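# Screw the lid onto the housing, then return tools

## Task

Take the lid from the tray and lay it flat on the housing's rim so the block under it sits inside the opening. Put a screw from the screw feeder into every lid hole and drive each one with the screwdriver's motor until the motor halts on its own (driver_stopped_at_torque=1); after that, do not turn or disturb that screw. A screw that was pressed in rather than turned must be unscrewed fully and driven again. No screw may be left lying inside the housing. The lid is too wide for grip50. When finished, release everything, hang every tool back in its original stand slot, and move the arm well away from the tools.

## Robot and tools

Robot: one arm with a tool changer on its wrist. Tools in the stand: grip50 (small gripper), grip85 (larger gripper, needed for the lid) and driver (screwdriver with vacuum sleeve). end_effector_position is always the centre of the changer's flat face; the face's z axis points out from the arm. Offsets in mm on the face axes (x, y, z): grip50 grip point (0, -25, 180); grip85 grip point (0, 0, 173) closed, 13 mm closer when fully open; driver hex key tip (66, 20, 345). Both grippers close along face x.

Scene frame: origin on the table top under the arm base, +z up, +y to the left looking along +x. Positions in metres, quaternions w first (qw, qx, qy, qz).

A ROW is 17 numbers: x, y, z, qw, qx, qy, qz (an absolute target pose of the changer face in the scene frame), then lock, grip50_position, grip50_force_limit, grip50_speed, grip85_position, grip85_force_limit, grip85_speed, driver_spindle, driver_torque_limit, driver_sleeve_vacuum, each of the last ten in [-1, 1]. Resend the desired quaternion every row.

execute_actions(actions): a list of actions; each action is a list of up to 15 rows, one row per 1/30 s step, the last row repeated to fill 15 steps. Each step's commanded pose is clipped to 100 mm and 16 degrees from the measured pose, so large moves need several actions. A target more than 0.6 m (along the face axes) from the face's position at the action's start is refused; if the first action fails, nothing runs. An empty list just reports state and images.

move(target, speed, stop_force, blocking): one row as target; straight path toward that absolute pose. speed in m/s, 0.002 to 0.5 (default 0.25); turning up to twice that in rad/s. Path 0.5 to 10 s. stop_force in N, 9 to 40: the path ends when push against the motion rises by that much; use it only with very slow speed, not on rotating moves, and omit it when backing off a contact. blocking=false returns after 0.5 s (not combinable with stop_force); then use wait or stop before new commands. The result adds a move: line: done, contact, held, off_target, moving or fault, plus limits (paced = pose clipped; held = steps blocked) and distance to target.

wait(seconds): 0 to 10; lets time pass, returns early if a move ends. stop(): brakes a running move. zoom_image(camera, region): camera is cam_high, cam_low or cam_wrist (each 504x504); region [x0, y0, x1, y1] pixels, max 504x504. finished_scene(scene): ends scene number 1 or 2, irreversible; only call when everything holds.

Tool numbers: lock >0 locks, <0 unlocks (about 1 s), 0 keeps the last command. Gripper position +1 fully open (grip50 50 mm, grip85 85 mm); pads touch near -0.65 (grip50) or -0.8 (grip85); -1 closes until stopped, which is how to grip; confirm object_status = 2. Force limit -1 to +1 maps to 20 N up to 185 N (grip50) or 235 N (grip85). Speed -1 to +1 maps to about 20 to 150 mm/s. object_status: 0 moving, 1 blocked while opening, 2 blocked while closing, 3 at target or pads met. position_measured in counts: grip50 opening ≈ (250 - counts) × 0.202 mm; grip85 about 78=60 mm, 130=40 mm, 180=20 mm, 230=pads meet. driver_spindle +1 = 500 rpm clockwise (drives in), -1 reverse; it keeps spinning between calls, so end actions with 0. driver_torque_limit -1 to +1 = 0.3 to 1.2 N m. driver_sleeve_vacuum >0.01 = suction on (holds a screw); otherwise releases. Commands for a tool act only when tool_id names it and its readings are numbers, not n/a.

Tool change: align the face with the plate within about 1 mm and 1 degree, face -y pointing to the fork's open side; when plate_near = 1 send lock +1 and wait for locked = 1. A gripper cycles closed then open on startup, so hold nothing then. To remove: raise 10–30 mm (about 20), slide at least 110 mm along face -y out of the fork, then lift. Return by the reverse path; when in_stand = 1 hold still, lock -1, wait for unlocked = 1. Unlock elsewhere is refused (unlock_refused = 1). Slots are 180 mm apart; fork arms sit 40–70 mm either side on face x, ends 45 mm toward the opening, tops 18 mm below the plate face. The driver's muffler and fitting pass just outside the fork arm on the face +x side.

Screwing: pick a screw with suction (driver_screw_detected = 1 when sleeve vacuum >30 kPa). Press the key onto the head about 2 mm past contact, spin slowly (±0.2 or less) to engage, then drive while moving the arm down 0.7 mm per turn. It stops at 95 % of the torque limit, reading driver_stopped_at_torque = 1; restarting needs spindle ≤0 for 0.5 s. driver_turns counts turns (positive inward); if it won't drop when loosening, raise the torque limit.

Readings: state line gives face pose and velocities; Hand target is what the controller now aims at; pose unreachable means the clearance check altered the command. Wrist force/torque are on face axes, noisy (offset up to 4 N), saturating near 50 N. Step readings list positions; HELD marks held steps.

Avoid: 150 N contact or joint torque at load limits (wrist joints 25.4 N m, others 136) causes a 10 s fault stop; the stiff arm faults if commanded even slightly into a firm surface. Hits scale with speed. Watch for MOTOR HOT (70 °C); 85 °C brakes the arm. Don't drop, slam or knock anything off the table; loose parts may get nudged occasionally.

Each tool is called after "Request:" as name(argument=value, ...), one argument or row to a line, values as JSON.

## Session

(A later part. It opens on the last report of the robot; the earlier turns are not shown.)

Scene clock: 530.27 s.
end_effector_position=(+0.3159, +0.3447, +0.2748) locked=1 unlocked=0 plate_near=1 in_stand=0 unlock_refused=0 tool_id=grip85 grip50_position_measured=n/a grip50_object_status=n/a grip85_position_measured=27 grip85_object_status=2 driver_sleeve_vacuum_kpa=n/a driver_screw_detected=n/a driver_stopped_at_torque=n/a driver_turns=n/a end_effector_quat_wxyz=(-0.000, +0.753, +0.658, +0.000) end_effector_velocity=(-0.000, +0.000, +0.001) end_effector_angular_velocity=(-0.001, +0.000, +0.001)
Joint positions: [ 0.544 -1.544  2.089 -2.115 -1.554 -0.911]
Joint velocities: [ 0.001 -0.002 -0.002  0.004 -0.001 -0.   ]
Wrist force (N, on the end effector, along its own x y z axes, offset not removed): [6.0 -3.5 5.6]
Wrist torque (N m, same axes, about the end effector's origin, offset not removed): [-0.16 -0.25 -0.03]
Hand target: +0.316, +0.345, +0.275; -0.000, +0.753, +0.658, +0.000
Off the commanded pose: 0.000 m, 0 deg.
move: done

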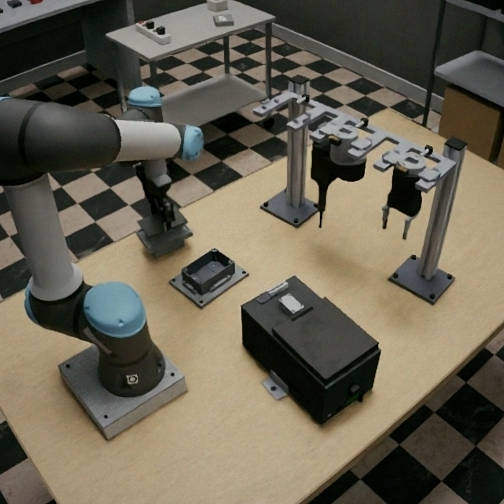

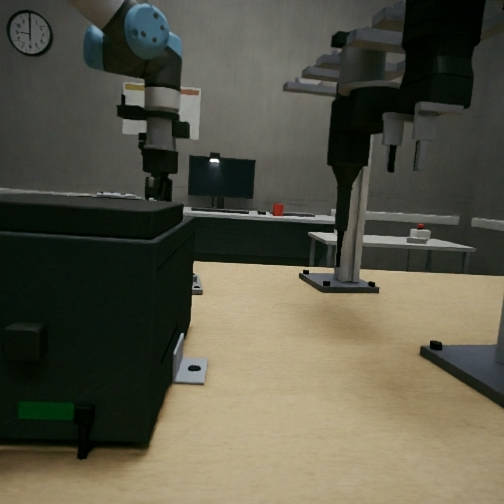

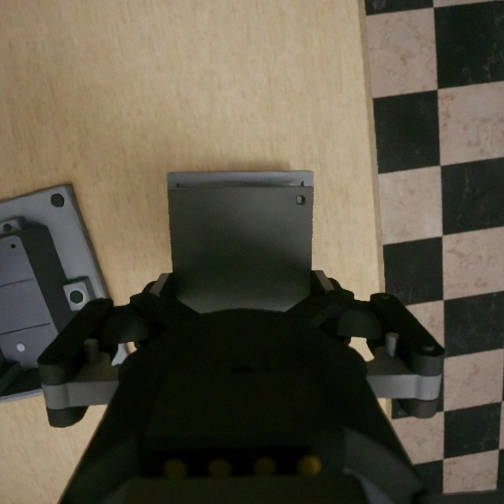

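Request:
move(
  target=[0.3504, 0.1641, 0.2620, 0, 0.6756, 0.7373, 0, 0, 0, 0, 0, -1, -0.4, -0.6, 0, 0, -1],
  speed=0.15,
)

Request:
wait(
  seconds=0.3,
)

Request:
zoom_image(
  camera="cam_wrist",
  region=[150, 120, 330, 220],
)

Scene clock: 553.73 s.
end_effector_position=(+0.3506, +0.1645, +0.2621) locked=1 unlocked=0 plate_near=1 in_stand=0 unlock_refused=0 tool_id=grip85 grip50_position_measured=n/a grip50_object_status=n/a grip85_position_measured=27 grip85_object_status=2 driver_sleeve_vacuum_kpa=n/a driver_screw_detected=n/a driver_stopped_at_torque=n/a driver_turns=n/a end_effector_quat_wxyz=(-0.000, +0.676, +0.737, +0.001) end_effector_velocity=(+0.000, -0.002, -0.000) end_effector_angular_velocity=(+0.002, +0.001, +0.004)
Joint positions: [ 0.09  -1.722  2.298 -2.139 -1.555 -1.586]
Joint velocities: [-0.005 -0.001  0.002 -0.     0.002 -0.009]
Wrist force (N, on the end effector, along its own x y z axes, offset not removed): [1.0 -3.8 0.1]
Wrist torque (N m, same axes, about the end effector's origin, offset not removed): [-0.10 -0.04 0.20]
Hand target: +0.351, +0.164, +0.262; -0.000, +0.676, +0.737, +0.001
Off the commanded pose: 0.000 m, 0 deg.
move: done

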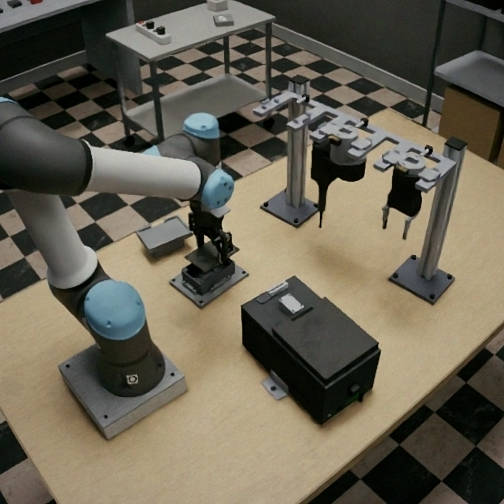

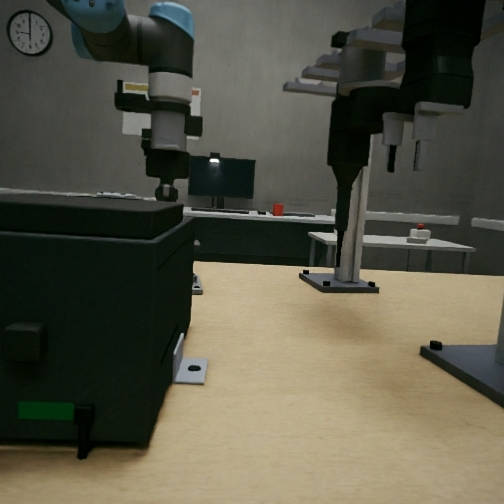

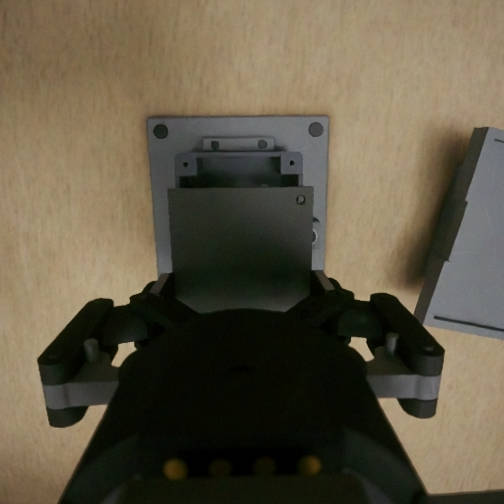

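Scene clock: 554.03 s.
end_effector_position=(+0.3507, +0.1643, +0.2621) locked=1 unlocked=0 plate_near=1 in_stand=0 unlock_refused=0 tool_id=grip85 grip50_position_measured=n/a grip50_object_status=n/a grip85_position_measured=27 grip85_object_status=2 driver_sleeve_vacuum_kpa=n/a driver_screw_detected=n/a driver_stopped_at_torque=n/a driver_turns=n/a end_effector_quat_wxyz=(-0.000, +0.676, +0.737, +0.001) end_effector_velocity=(+0.000, -0.000, +0.000) end_effector_angular_velocity=(-0.001, -0.000, -0.000)
Joint positions: [ 0.09  -1.722  2.298 -2.139 -1.555 -1.587]
Joint velocities: [ 0.     0.    -0.     0.    -0.001  0.   ]
Wrist force (N, on the end effector, along its own x y z axes, offset not removed): [-3.0 -3.0 0.6]
Wrist torque (N m, same axes, about the end effector's origin, offset not removed): [0.03 0.34 0.07]
Hand target: +0.351, +0.164, +0.262; -0.000, +0.676, +0.737, +0.001
Off the commanded pose: 0.000 m, 0 deg.
wait: 0.30 s; at rest by 0.17 s

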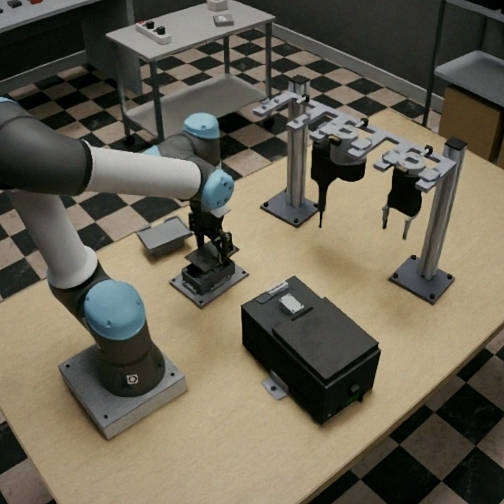

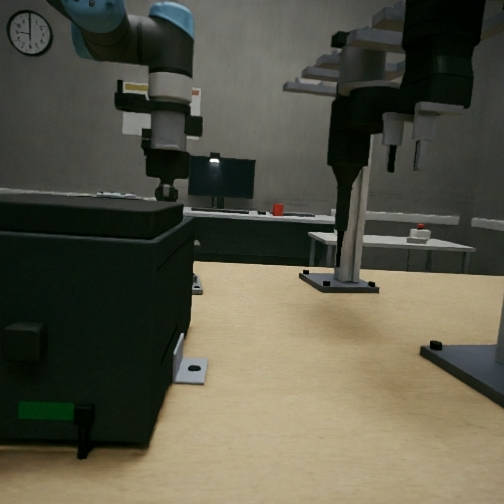

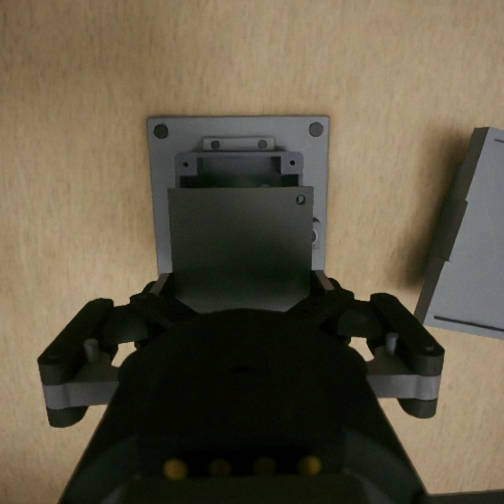

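Region (150, 120, 330, 220) of cam_wrist's 504x504 image, scaled by 2.800, with more detail than that image has.

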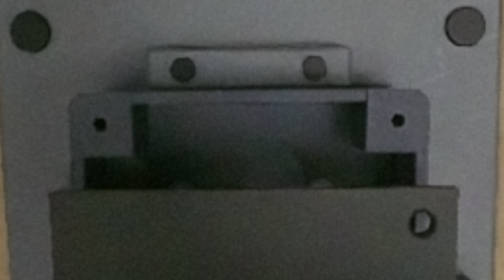

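Let me zoom in on each side for precision.

Request:
zoom_image(
  camera="cam_wrist",
  region=[160, 145, 210, 195],
)

Request:
zoom_image(
  camera="cam_wrist",
  region=[270, 145, 330, 205],
)

Region (160, 145, 210, 195) of cam_wrist's 504x504 image, scaled by 10.080, with more detail than that image has.

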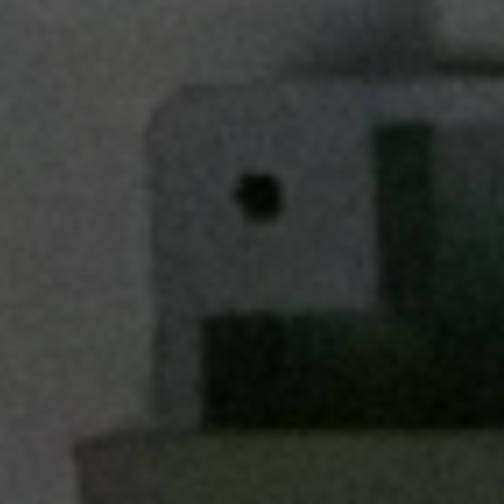

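Region (270, 145, 330, 205) of cam_wrist's 504x504 image, scaled by 8.400, with more detail than that image has.

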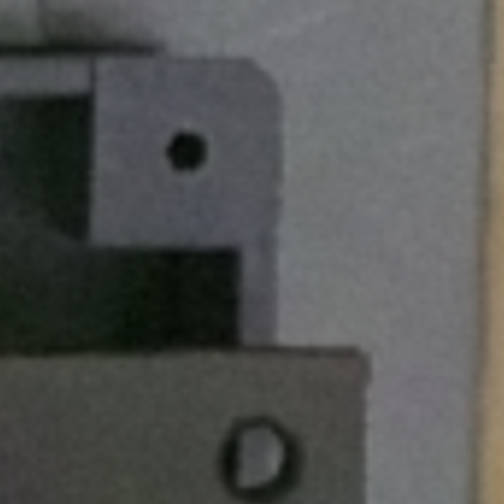

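Request:
move(
  target=[0.3407, 0.1628, 0.2440, 0, 0.6741, 0.7386, 0, 0, 0, 0, 0, -1, -0.4, -0.6, 0, 0, -1],
  speed=0.05,
)

Request:
wait(
  seconds=0.3,
)

Request:
zoom_image(
  camera="cam_wrist",
  region=[160, 160, 210, 210],
)

Request:
zoom_image(
  camera="cam_wrist",
  region=[272, 160, 322, 210],
)

Scene clock: 597.77 s.
end_effector_position=(+0.3407, +0.1628, +0.2442) locked=1 unlocked=0 plate_near=1 in_stand=0 unlock_refused=0 tool_id=grip85 grip50_position_measured=n/a grip50_object_status=n/a grip85_position_measured=27 grip85_object_status=2 driver_sleeve_vacuum_kpa=n/a driver_screw_detected=n/a driver_stopped_at_torque=n/a driver_turns=n/a end_effector_quat_wxyz=(-0.000, +0.674, +0.739, +0.000) end_effector_velocity=(-0.000, -0.000, -0.001) end_effector_angular_velocity=(+0.001, -0.001, -0.001)
Joint positions: [ 0.089 -1.717  2.349 -2.195 -1.556 -1.592]
Joint velocities: [-0.001  0.     0.003 -0.004  0.001 -0.   ]
Wrist force (N, on the end effector, along its own x y z axes, offset not removed): [-0.4 -2.4 0.1]
Wrist torque (N m, same axes, about the end effector's origin, offset not removed): [0.15 0.00 0.11]
Hand target: +0.341, +0.163, +0.244; -0.000, +0.674, +0.739, +0.000
Off the commanded pose: 0.000 m, 0 deg.
move: done

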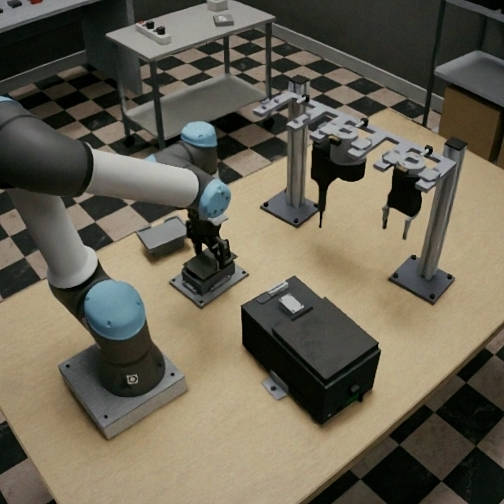

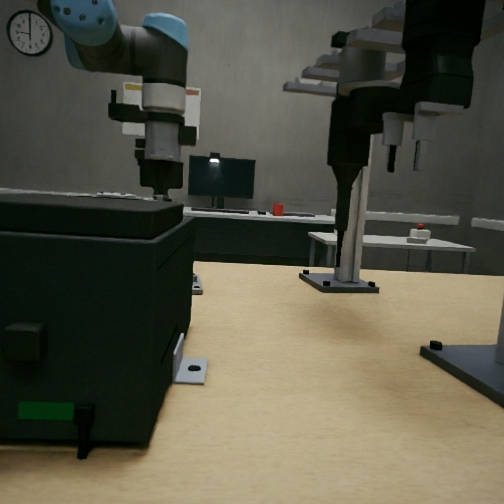

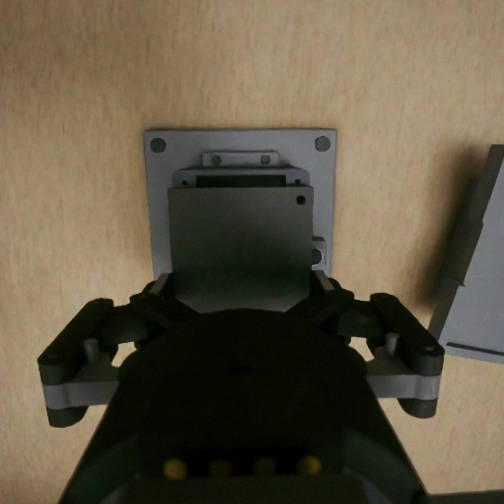

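Scene clock: 598.07 s.
end_effector_position=(+0.3407, +0.1628, +0.2440) locked=1 unlocked=0 plate_near=1 in_stand=0 unlock_refused=0 tool_id=grip85 grip50_position_measured=n/a grip50_object_status=n/a grip85_position_measured=27 grip85_object_status=2 driver_sleeve_vacuum_kpa=n/a driver_screw_detected=n/a driver_stopped_at_torque=n/a driver_turns=n/a end_effector_quat_wxyz=(+0.000, +0.674, +0.739, +0.000) end_effector_velocity=(-0.000, +0.000, +0.000) end_effector_angular_velocity=(+0.000, -0.001, +0.002)
Joint positions: [ 0.089 -1.717  2.35  -2.195 -1.556 -1.592]
Joint velocities: [ 0.001 -0.     0.    -0.001  0.    -0.001]
Wrist force (N, on the end effector, along its own x y z axes, offset not removed): [2.3 -1.8 5.4]
Wrist torque (N m, same axes, about the end effector's origin, offset not removed): [0.26 -0.21 -0.07]
Hand target: +0.341, +0.163, +0.244; -0.000, +0.674, +0.739, +0.000
Off the commanded pose: 0.000 m, 0 deg.
wait: 0.30 s; at rest by 0.17 s

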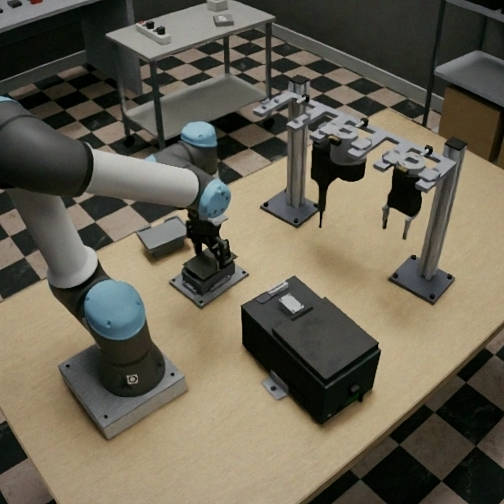

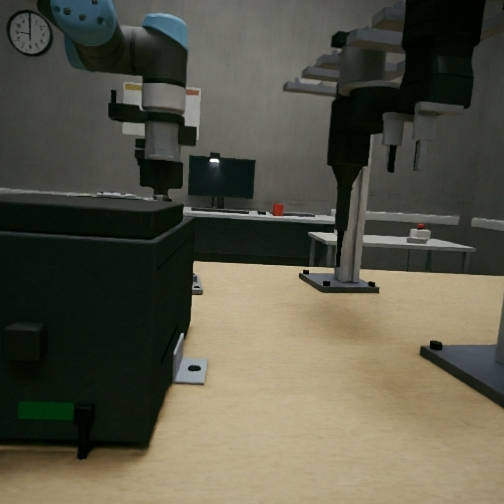

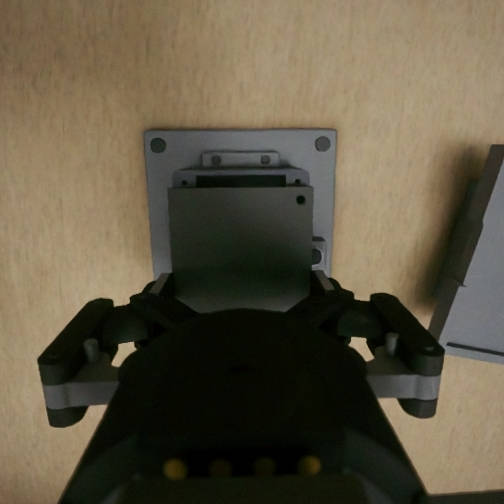

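Region (160, 160, 210, 210) of cam_wrist's 504x504 image, scaled by 10.080, with more detail than that image has.

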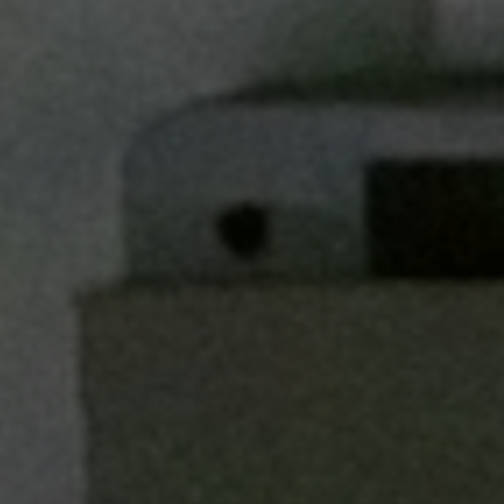

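Region (272, 160, 322, 210) of cam_wrist's 504x504 image, scaled by 10.080, with more detail than that image has.

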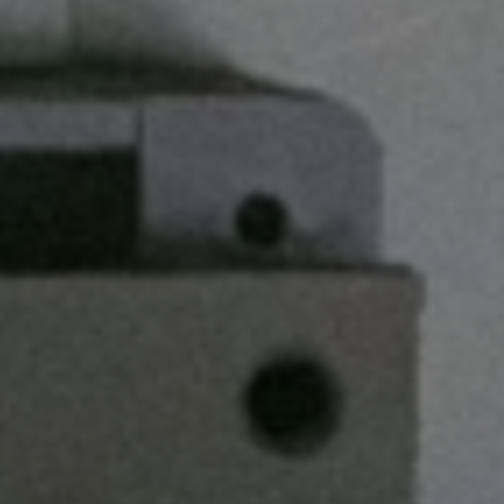

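Request:
move(
  target=[0.3317, 0.1621, 0.2425, 0, 0.6741, 0.7386, 0, 0, 0, 0, 0, -1, -0.4, -0.6, 0, 0, -1],
  speed=0.03,
)

Request:
move(
  target=[0.3317, 0.1621, 0.2300, 0, 0.6741, 0.7386, 0, 0, 0, 0, 0, -1, -0.4, -0.6, 0, 0, -1],
  speed=0.004,
  stop_force=9,
)

Scene clock: 630.57 s.
end_effector_position=(+0.3319, +0.1621, +0.2425) locked=1 unlocked=0 plate_near=1 in_stand=0 unlock_refused=0 tool_id=grip85 grip50_position_measured=n/a grip50_object_status=n/a grip85_position_measured=27 grip85_object_status=2 driver_sleeve_vacuum_kpa=n/a driver_screw_detected=n/a driver_stopped_at_torque=n/a driver_turns=n/a end_effector_quat_wxyz=(+0.000, +0.674, +0.739, +0.000) end_effector_velocity=(-0.002, -0.000, -0.000) end_effector_angular_velocity=(-0.000, -0.000, +0.000)
Joint positions: [ 0.089 -1.738  2.371 -2.196 -1.556 -1.592]
Joint velocities: [-0.    -0.005  0.005 -0.    -0.    -0.001]
Wrist force (N, on the end effector, along its own x y z axes, offset not removed): [2.1 -2.1 4.4]
Wrist torque (N m, same axes, about the end effector's origin, offset not removed): [0.06 -0.14 0.07]
Hand target: +0.332, +0.162, +0.243; -0.000, +0.674, +0.739, -0.000
Off the commanded pose: 0.000 m, 0 deg.
move: done

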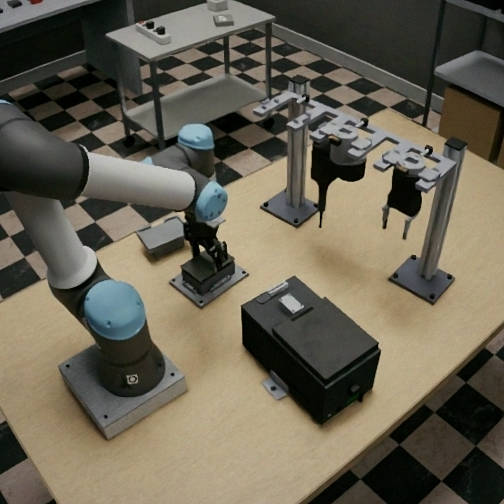

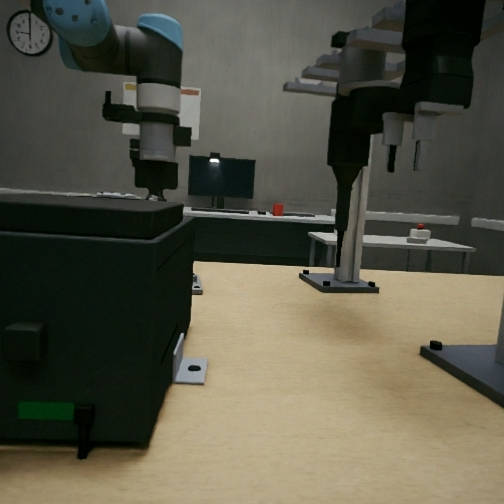

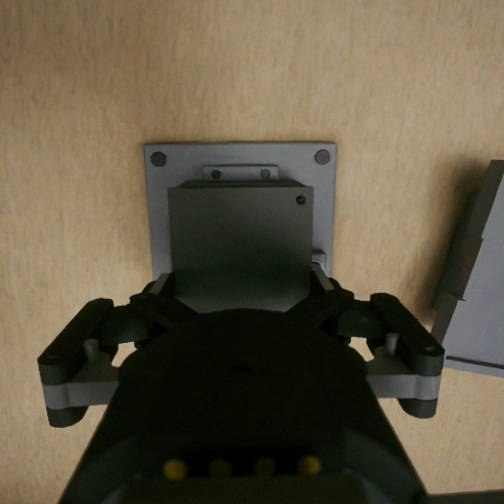

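Scene clock: 632.83 s.
end_effector_position=(+0.3317, +0.1621, +0.2349) locked=1 unlocked=0 plate_near=1 in_stand=0 unlock_refused=0 tool_id=grip85 grip50_position_measured=n/a grip50_object_status=n/a grip85_position_measured=27 grip85_object_status=2 driver_sleeve_vacuum_kpa=n/a driver_screw_detected=n/a driver_stopped_at_torque=n/a driver_turns=n/a end_effector_quat_wxyz=(-0.000, +0.674, +0.739, -0.000) end_effector_velocity=(-0.001, +0.000, +0.000) end_effector_angular_velocity=(-0.000, +0.002, -0.000)
Joint positions: [ 0.089 -1.723  2.383 -2.223 -1.556 -1.591]
Joint velocities: [ 0.    -0.002 -0.     0.005  0.     0.001]
Wrist force (N, on the end effector, along its own x y z axes, offset not removed): [1.9 -15.6 -36.6]
Wrist torque (N m, same axes, about the end effector's origin, offset not removed): [2.24 -0.37 0.04]
Hand target: +0.332, +0.162, +0.235; +0.000, +0.674, +0.739, +0.000
Off the commanded pose: 0.005 m, 0 deg.
move: contact

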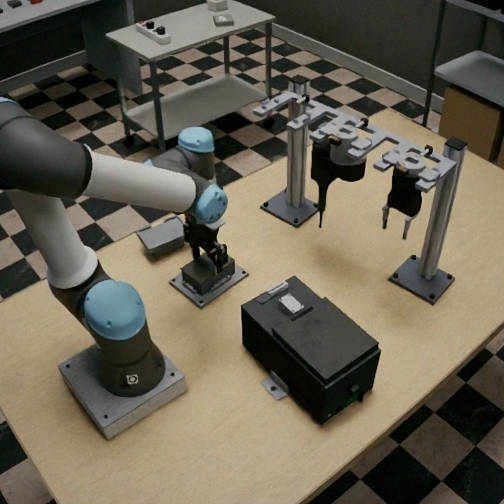

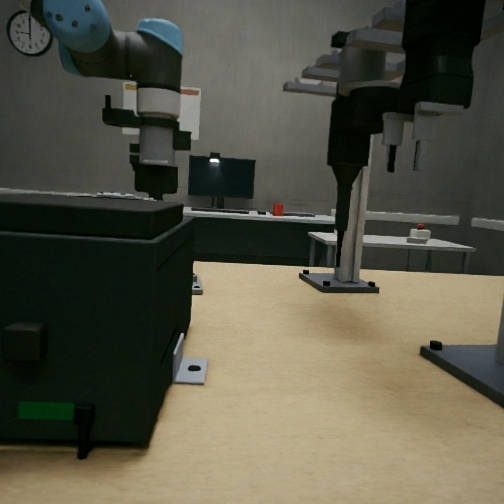

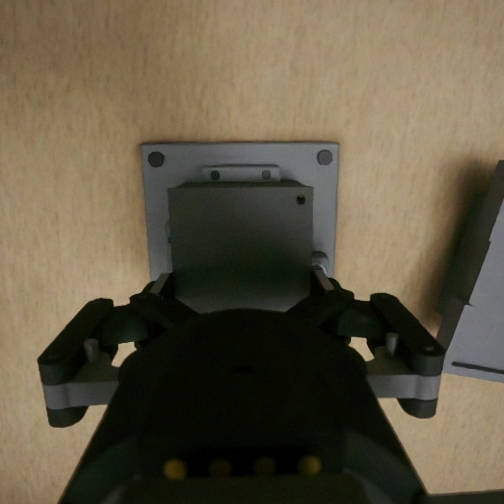

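Request:
execute_actions(
  actions=[],
)

Scene clock: 652.00 s.
end_effector_position=(+0.3318, +0.1621, +0.2352) locked=1 unlocked=0 plate_near=1 in_stand=0 unlock_refused=0 tool_id=grip85 grip50_position_measured=n/a grip50_object_status=n/a grip85_position_measured=27 grip85_object_status=2 driver_sleeve_vacuum_kpa=n/a driver_screw_detected=n/a driver_stopped_at_torque=n/a driver_turns=n/a end_effector_quat_wxyz=(+0.000, +0.674, +0.739, +0.000) end_effector_velocity=(-0.000, +0.000, -0.000) end_effector_angular_velocity=(+0.001, +0.000, +0.000)
Joint positions: [ 0.089 -1.723  2.383 -2.222 -1.556 -1.591]
Joint velocities: [ 0.    -0.     0.     0.     0.001  0.   ]
Wrist force (N, on the end effector, along its own x y z axes, offset not removed): [0.6 -4.4 1.5]
Wrist torque (N m, same axes, about the end effector's origin, offset not removed): [0.07 -0.07 0.03]
Hand target: +0.332, +0.162, +0.235; +0.000, +0.674, +0.739, +0.000
Off the commanded pose: 0.005 m, 0 deg.

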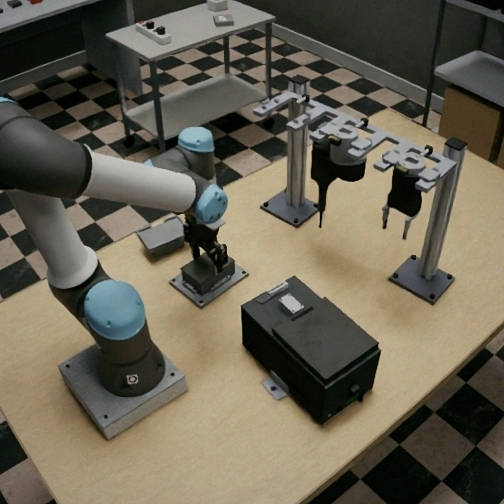

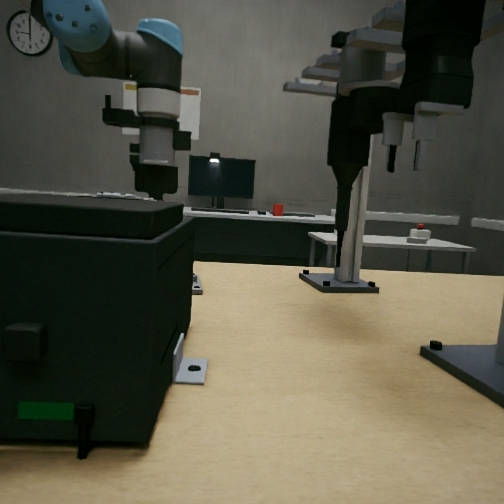

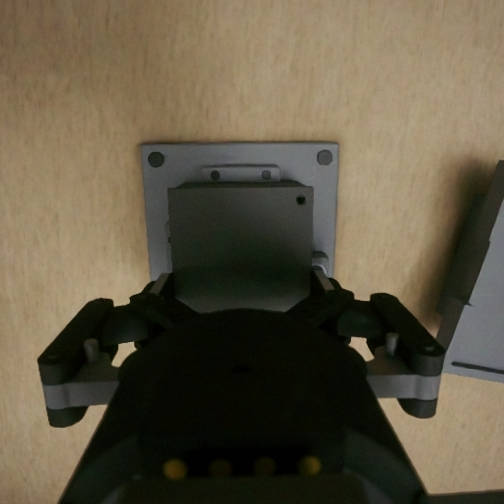

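Request:
zoom_image(
  camera="cam_high",
  region=[150, 230, 270, 320],
)

Request:
zoom_image(
  camera="cam_wrist",
  region=[130, 130, 350, 310],
)

Region (150, 230, 270, 320) of cam_high's 504x504 image, scaled by 4.200, with more detail than that image has; it fills the top 378 rows of this view, and the rest is white.

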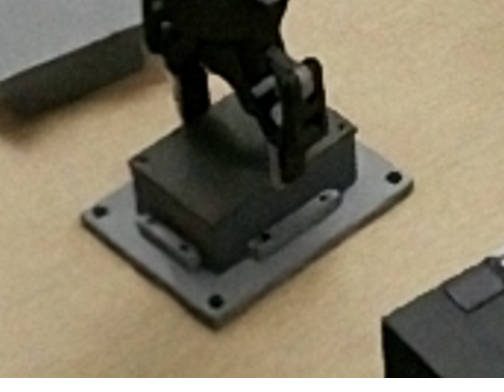

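Region (130, 130, 350, 310) of cam_wrist's 504x504 image, scaled by 2.291, with more detail than that image has; it fills the top 412 rows of this view, and the rest is white.

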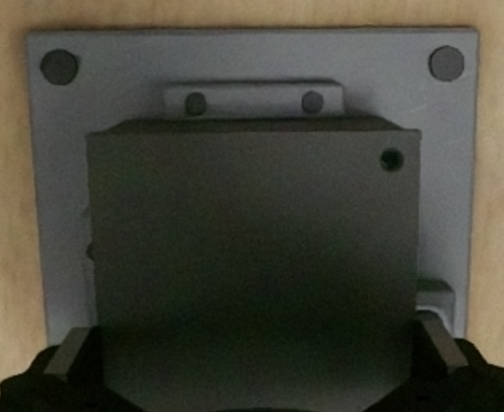

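Request:
execute_actions(
  actions=[
    [[0.3318,0.1621,0.2351,0,0.6741,0.7386,0,0,0,0,0,1,-0.4,-0.6,0,0,-1]],
    [[0.3318,0.1621,0.2351,0,0.6741,0.7386,0,0,0,0,0,1,-0.4,-0.6,0,0,-1]],
  ],
)

Scene clock: 671.20 s.
end_effector_position=(+0.3318, +0.1621, +0.2351) locked=1 unlocked=0 plate_near=1 in_stand=0 unlock_refused=0 tool_id=grip85 grip50_position_measured=n/a grip50_object_status=n/a grip85_position_measured=3 grip85_object_status=3 driver_sleeve_vacuum_kpa=n/a driver_screw_detected=n/a driver_stopped_at_torque=n/a driver_turns=n/a end_effector_quat_wxyz=(+0.000, +0.674, +0.739, +0.000) end_effector_velocity=(-0.000, -0.000, -0.000) end_effector_angular_velocity=(-0.000, -0.000, -0.000)
Joint positions: [ 0.089 -1.723  2.383 -2.222 -1.556 -1.591]
Joint velocities: [-0.001 -0.     0.    -0.    -0.    -0.   ]
Wrist force (N, on the end effector, along its own x y z axes, offset not removed): [1.1 -3.8 2.1]
Wrist torque (N m, same axes, about the end effector's origin, offset not removed): [-0.12 -0.20 -0.02]
Hand target: +0.332, +0.162, +0.235; +0.000, +0.674, +0.739, -0.000
Off the commanded pose: 0.000 m, 0 deg.
Step readings (end_effector_position; steps 1 to 15: 1st action; 16 to 30: 2nd action):
0: (+0.3318, +0.1621, +0.2352)
1: (+0.3318, +0.1621, +0.2352)
2: (+0.3318, +0.1621, +0.2352)
4: (+0.3318, +0.1621, +0.2352)
8: (+0.3318, +0.1621, +0.2352)
15: (+0.3318, +0.1621, +0.2351)
16: (+0.3318, +0.1621, +0.2351)
17: (+0.3318, +0.1621, +0.2351)
19: (+0.3318, +0.1621, +0.2351)
23: (+0.3318, +0.1621, +0.2351)
30: end_effector_position above

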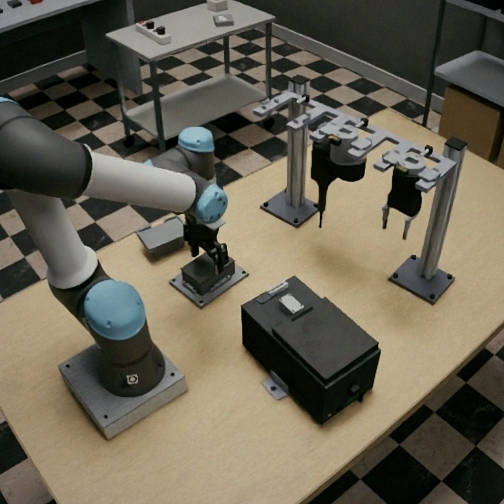

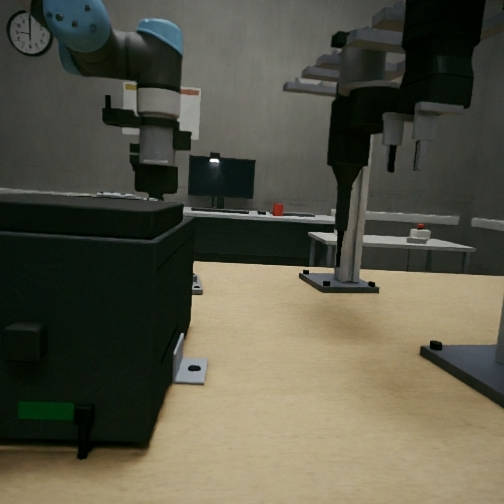

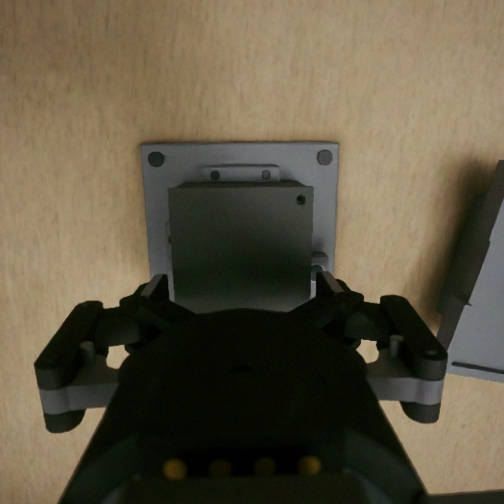

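Request:
move(
  target=[0.3318,0.1621,0.29,0,0.6741,0.7386,0,0,0,0,0,1,-0.4,-0.6,0,0,-1],
  speed=0.08,
)

Request:
move(
  target=[0.4400,0.1640,0.4296,0,0.6584,0.7527,0,0,0,0,0,1,-0.4,-0.6,0,0,-1],
  speed=0.2,
)

Scene clock: 685.87 s.
end_effector_position=(+0.3319, +0.1621, +0.2898) locked=1 unlocked=0 plate_near=1 in_stand=0 unlock_refused=0 tool_id=grip85 grip50_position_measured=n/a grip50_object_status=n/a grip85_position_measured=3 grip85_object_status=3 driver_sleeve_vacuum_kpa=n/a driver_screw_detected=n/a driver_stopped_at_torque=n/a driver_turns=n/a end_effector_quat_wxyz=(+0.000, +0.674, +0.739, +0.000) end_effector_velocity=(-0.000, -0.000, +0.002) end_effector_angular_velocity=(-0.001, +0.002, -0.000)
Joint positions: [ 0.087 -1.817  2.288 -2.033 -1.556 -1.594]
Joint velocities: [-0.    -0.002 -0.004  0.008 -0.001 -0.   ]
Wrist force (N, on the end effector, along its own x y z axes, offset not removed): [2.4 -2.8 0.0]
Wrist torque (N m, same axes, about the end effector's origin, offset not removed): [0.01 -0.16 0.15]
Hand target: +0.332, +0.162, +0.290; +0.000, +0.674, +0.739, +0.000
Off the commanded pose: 0.000 m, 0 deg.
move: done

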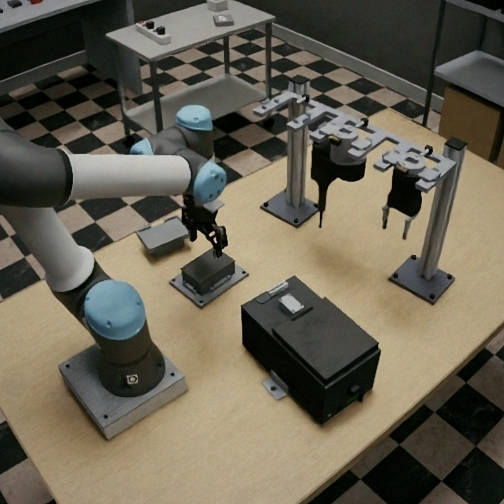

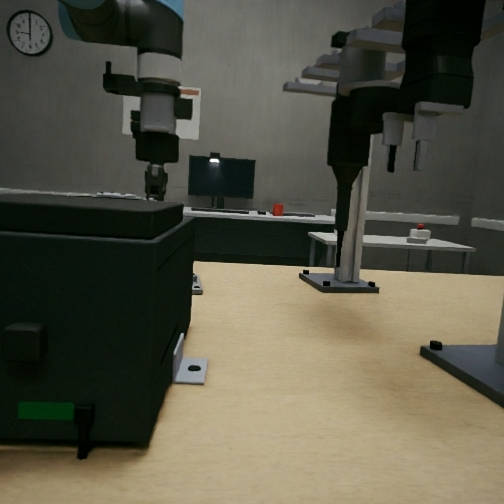

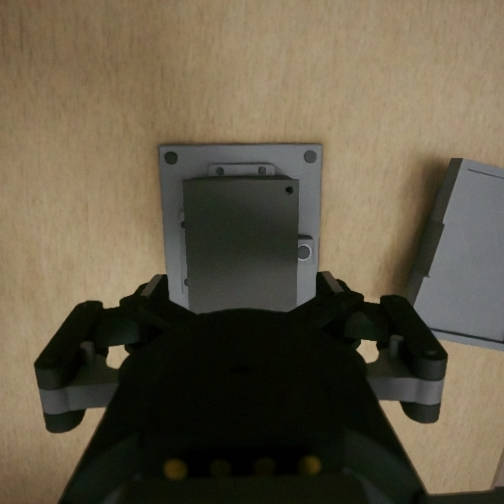

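Scene clock: 687.30 s.
end_effector_position=(+0.4402, +0.1641, +0.4293) locked=1 unlocked=0 plate_near=1 in_stand=0 unlock_refused=0 tool_id=grip85 grip50_position_measured=n/a grip50_object_status=n/a grip85_position_measured=3 grip85_object_status=3 driver_sleeve_vacuum_kpa=n/a driver_screw_detected=n/a driver_stopped_at_torque=n/a driver_turns=n/a end_effector_quat_wxyz=(+0.000, +0.658, +0.753, +0.000) end_effector_velocity=(+0.001, +0.001, +0.001) end_effector_angular_velocity=(-0.001, +0.001, +0.000)
Joint positions: [ 0.07  -1.655  1.785 -1.692 -1.556 -1.652]
Joint velocities: [ 0.001  0.003 -0.007  0.004 -0.001  0.001]
Wrist force (N, on the end effector, along its own x y z axes, offset not removed): [2.8 -3.3 -0.2]
Wrist torque (N m, same axes, about the end effector's origin, offset not removed): [0.07 -0.14 0.40]
Hand target: +0.440, +0.164, +0.429; -0.000, +0.658, +0.753, +0.000
Off the commanded pose: 0.000 m, 0 deg.
move: done

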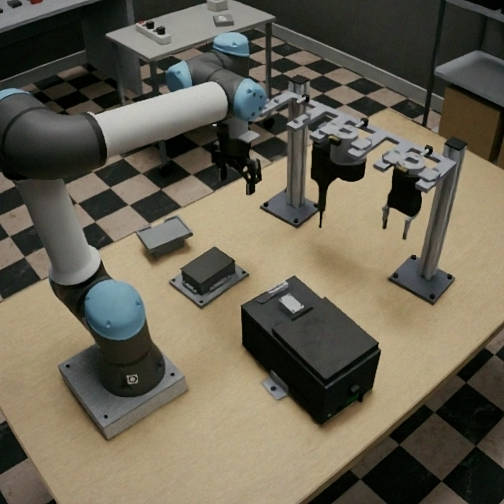

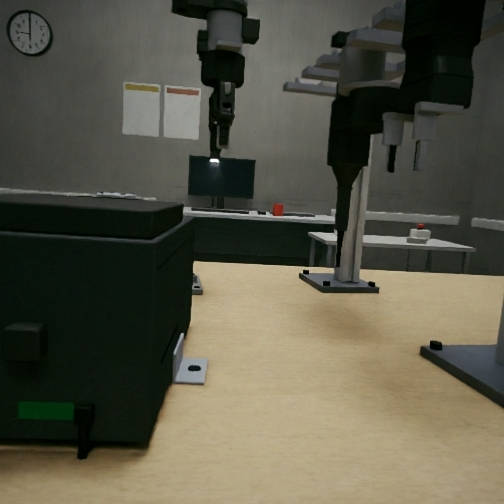

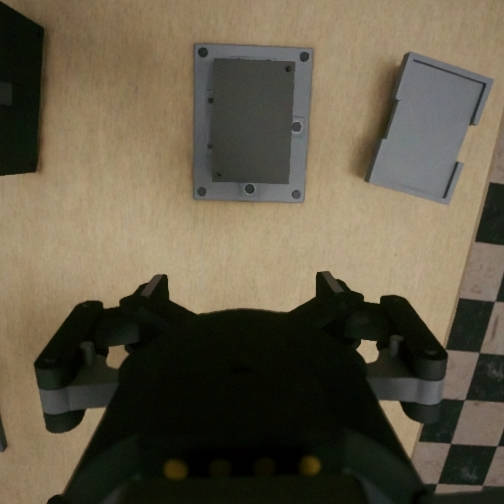

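Request:
zoom_image(
  camera="cam_wrist",
  region=[180, 35, 330, 210],
)

Request:
zoom_image(
  camera="cam_high",
  region=[160, 235, 260, 315],
)

Region (180, 35, 330, 210) of cam_wrist's 504x504 image, scaled by 2.880, with more detail than that image has; it fills the left 432 columns of this view, and the rest is white.

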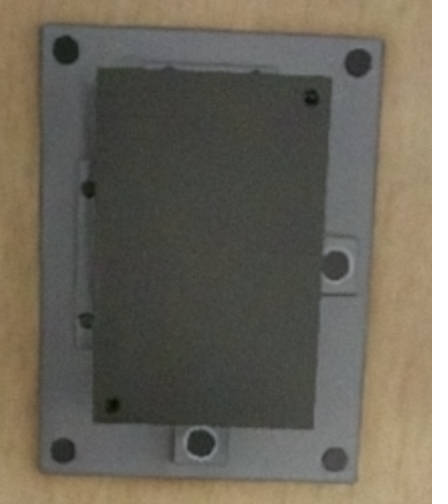

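Region (160, 235, 260, 315) of cam_high's 504x504 image, scaled by 5.040, with more detail than that image has; it fills the top 403 rows of this view, and the rest is white.

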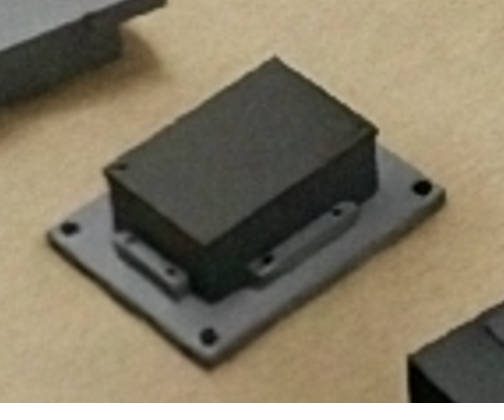

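Request:
move(
  target=[0.4946,0.1622,0.4296,0,0.6584,0.7527,0,0,0,0,0,1,-0.4,-0.6,0,0,-1],
  speed=0.12,
)

Request:
move(
  target=[0.6135,0.1782,0.4296,0,0.6584,0.7527,0,0,0,0,0,1,-0.4,-0.6,0,0,-1],
  speed=0.08,
)

Request:
move(
  target=[0.6135,0.1782,0.4100,0,0.6584,0.7527,0,0,0,0,0,1,-0.4,-0.6,0,0,-1],
  speed=0.03,
)

Scene clock: 709.77 s.
end_effector_position=(+0.4944, +0.1623, +0.4295) locked=1 unlocked=0 plate_near=1 in_stand=0 unlock_refused=0 tool_id=grip85 grip50_position_measured=n/a grip50_object_status=n/a grip85_position_measured=3 grip85_object_status=3 driver_sleeve_vacuum_kpa=n/a driver_screw_detected=n/a driver_stopped_at_torque=n/a driver_turns=n/a end_effector_quat_wxyz=(+0.000, +0.658, +0.753, +0.000) end_effector_velocity=(+0.002, +0.000, -0.000) end_effector_angular_velocity=(-0.000, +0.000, +0.001)
Joint positions: [ 0.061 -1.531  1.664 -1.695 -1.556 -1.662]
Joint velocities: [ 0.001  0.005 -0.005  0.001 -0.    -0.   ]
Wrist force (N, on the end effector, along its own x y z axes, offset not removed): [-0.8 -2.4 1.9]
Wrist torque (N m, same axes, about the end effector's origin, offset not removed): [0.02 -0.12 0.11]
Hand target: +0.495, +0.162, +0.430; -0.000, +0.658, +0.753, +0.000
Off the commanded pose: 0.000 m, 0 deg.
move: done

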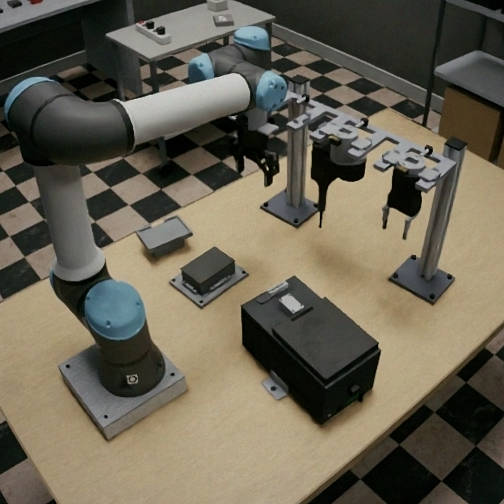

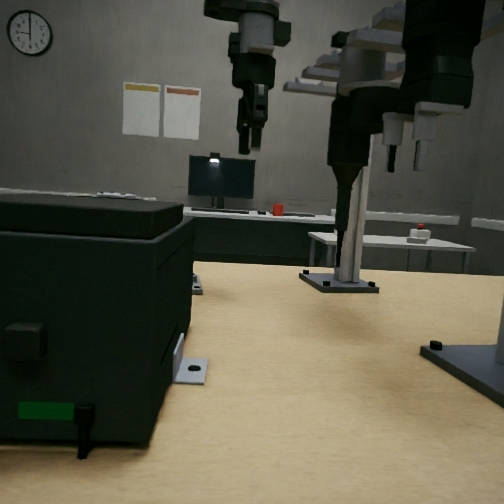

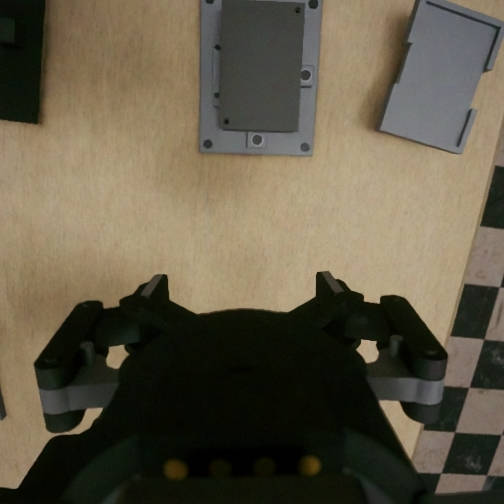

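Scene clock: 711.73 s.
end_effector_position=(+0.6133, +0.1783, +0.4294) locked=1 unlocked=0 plate_near=1 in_stand=0 unlock_refused=0 tool_id=grip85 grip50_position_measured=n/a grip50_object_status=n/a grip85_position_measured=3 grip85_object_status=3 driver_sleeve_vacuum_kpa=n/a driver_screw_detected=n/a driver_stopped_at_torque=n/a driver_turns=n/a end_effector_quat_wxyz=(-0.000, +0.658, +0.753, +0.000) end_effector_velocity=(+0.001, +0.001, -0.000) end_effector_angular_velocity=(-0.000, +0.002, +0.002)
Joint positions: [ 0.079 -1.243  1.322 -1.641 -1.556 -1.644]
Joint velocities: [ 0.001  0.004 -0.005  0.003  0.    -0.001]
Wrist force (N, on the end effector, along its own x y z axes, offset not removed): [2.0 -4.7 0.7]
Wrist torque (N m, same axes, about the end effector's origin, offset not removed): [-0.18 -0.14 0.08]
Hand target: +0.613, +0.178, +0.429; +0.000, +0.658, +0.753, -0.000
Off the commanded pose: 0.000 m, 0 deg.
move: done

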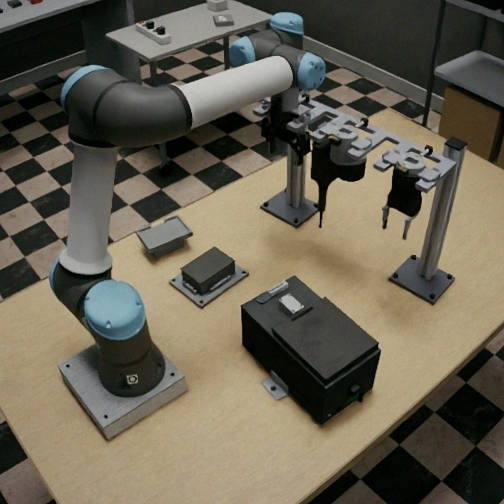

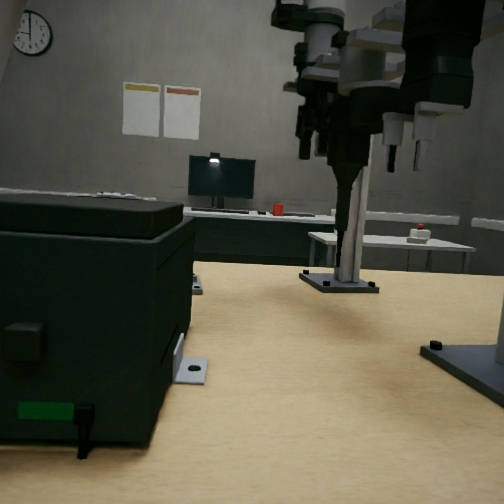

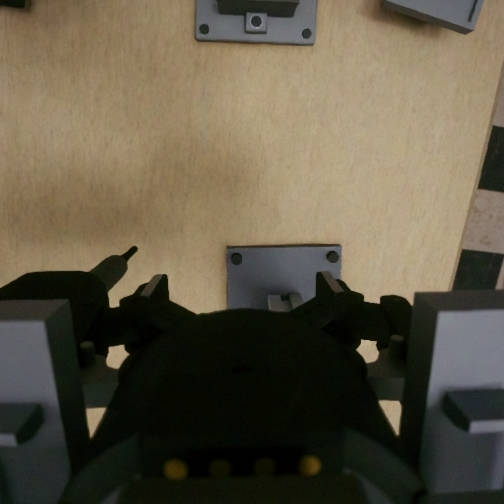

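Scene clock: 712.70 s.
end_effector_position=(+0.6135, +0.1782, +0.4102) locked=1 unlocked=0 plate_near=1 in_stand=1 unlock_refused=0 tool_id=grip85 grip50_position_measured=n/a grip50_object_status=n/a grip85_position_measured=3 grip85_object_status=3 driver_sleeve_vacuum_kpa=n/a driver_screw_detected=n/a driver_stopped_at_torque=n/a driver_turns=n/a end_effector_quat_wxyz=(-0.000, +0.658, +0.753, -0.000) end_effector_velocity=(+0.000, +0.000, -0.002) end_effector_angular_velocity=(+0.001, -0.000, +0.000)
Joint positions: [ 0.079 -1.238  1.365 -1.689 -1.556 -1.644]
Joint velocities: [-0.     0.001  0.004 -0.005  0.001 -0.   ]
Wrist force (N, on the end effector, along its own x y z axes, offset not removed): [-0.4 -5.3 -1.5]
Wrist torque (N m, same axes, about the end effector's origin, offset not removed): [-0.18 0.03 0.05]
Hand target: +0.613, +0.178, +0.410; -0.000, +0.658, +0.753, -0.000
Off the commanded pose: 0.000 m, 0 deg.
move: done

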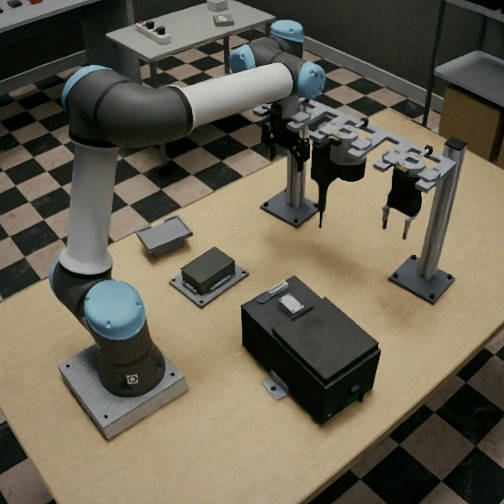

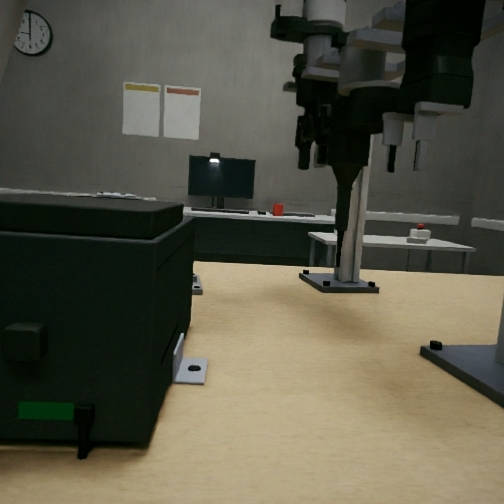

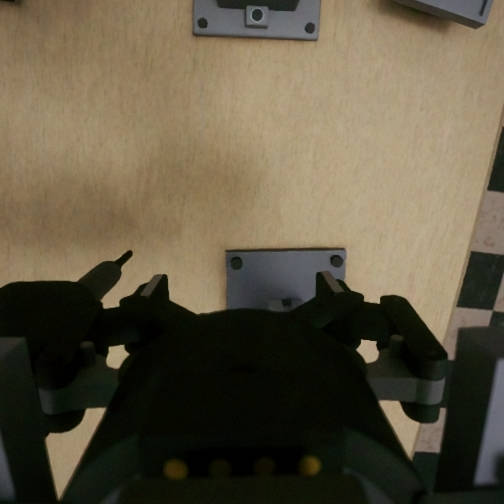

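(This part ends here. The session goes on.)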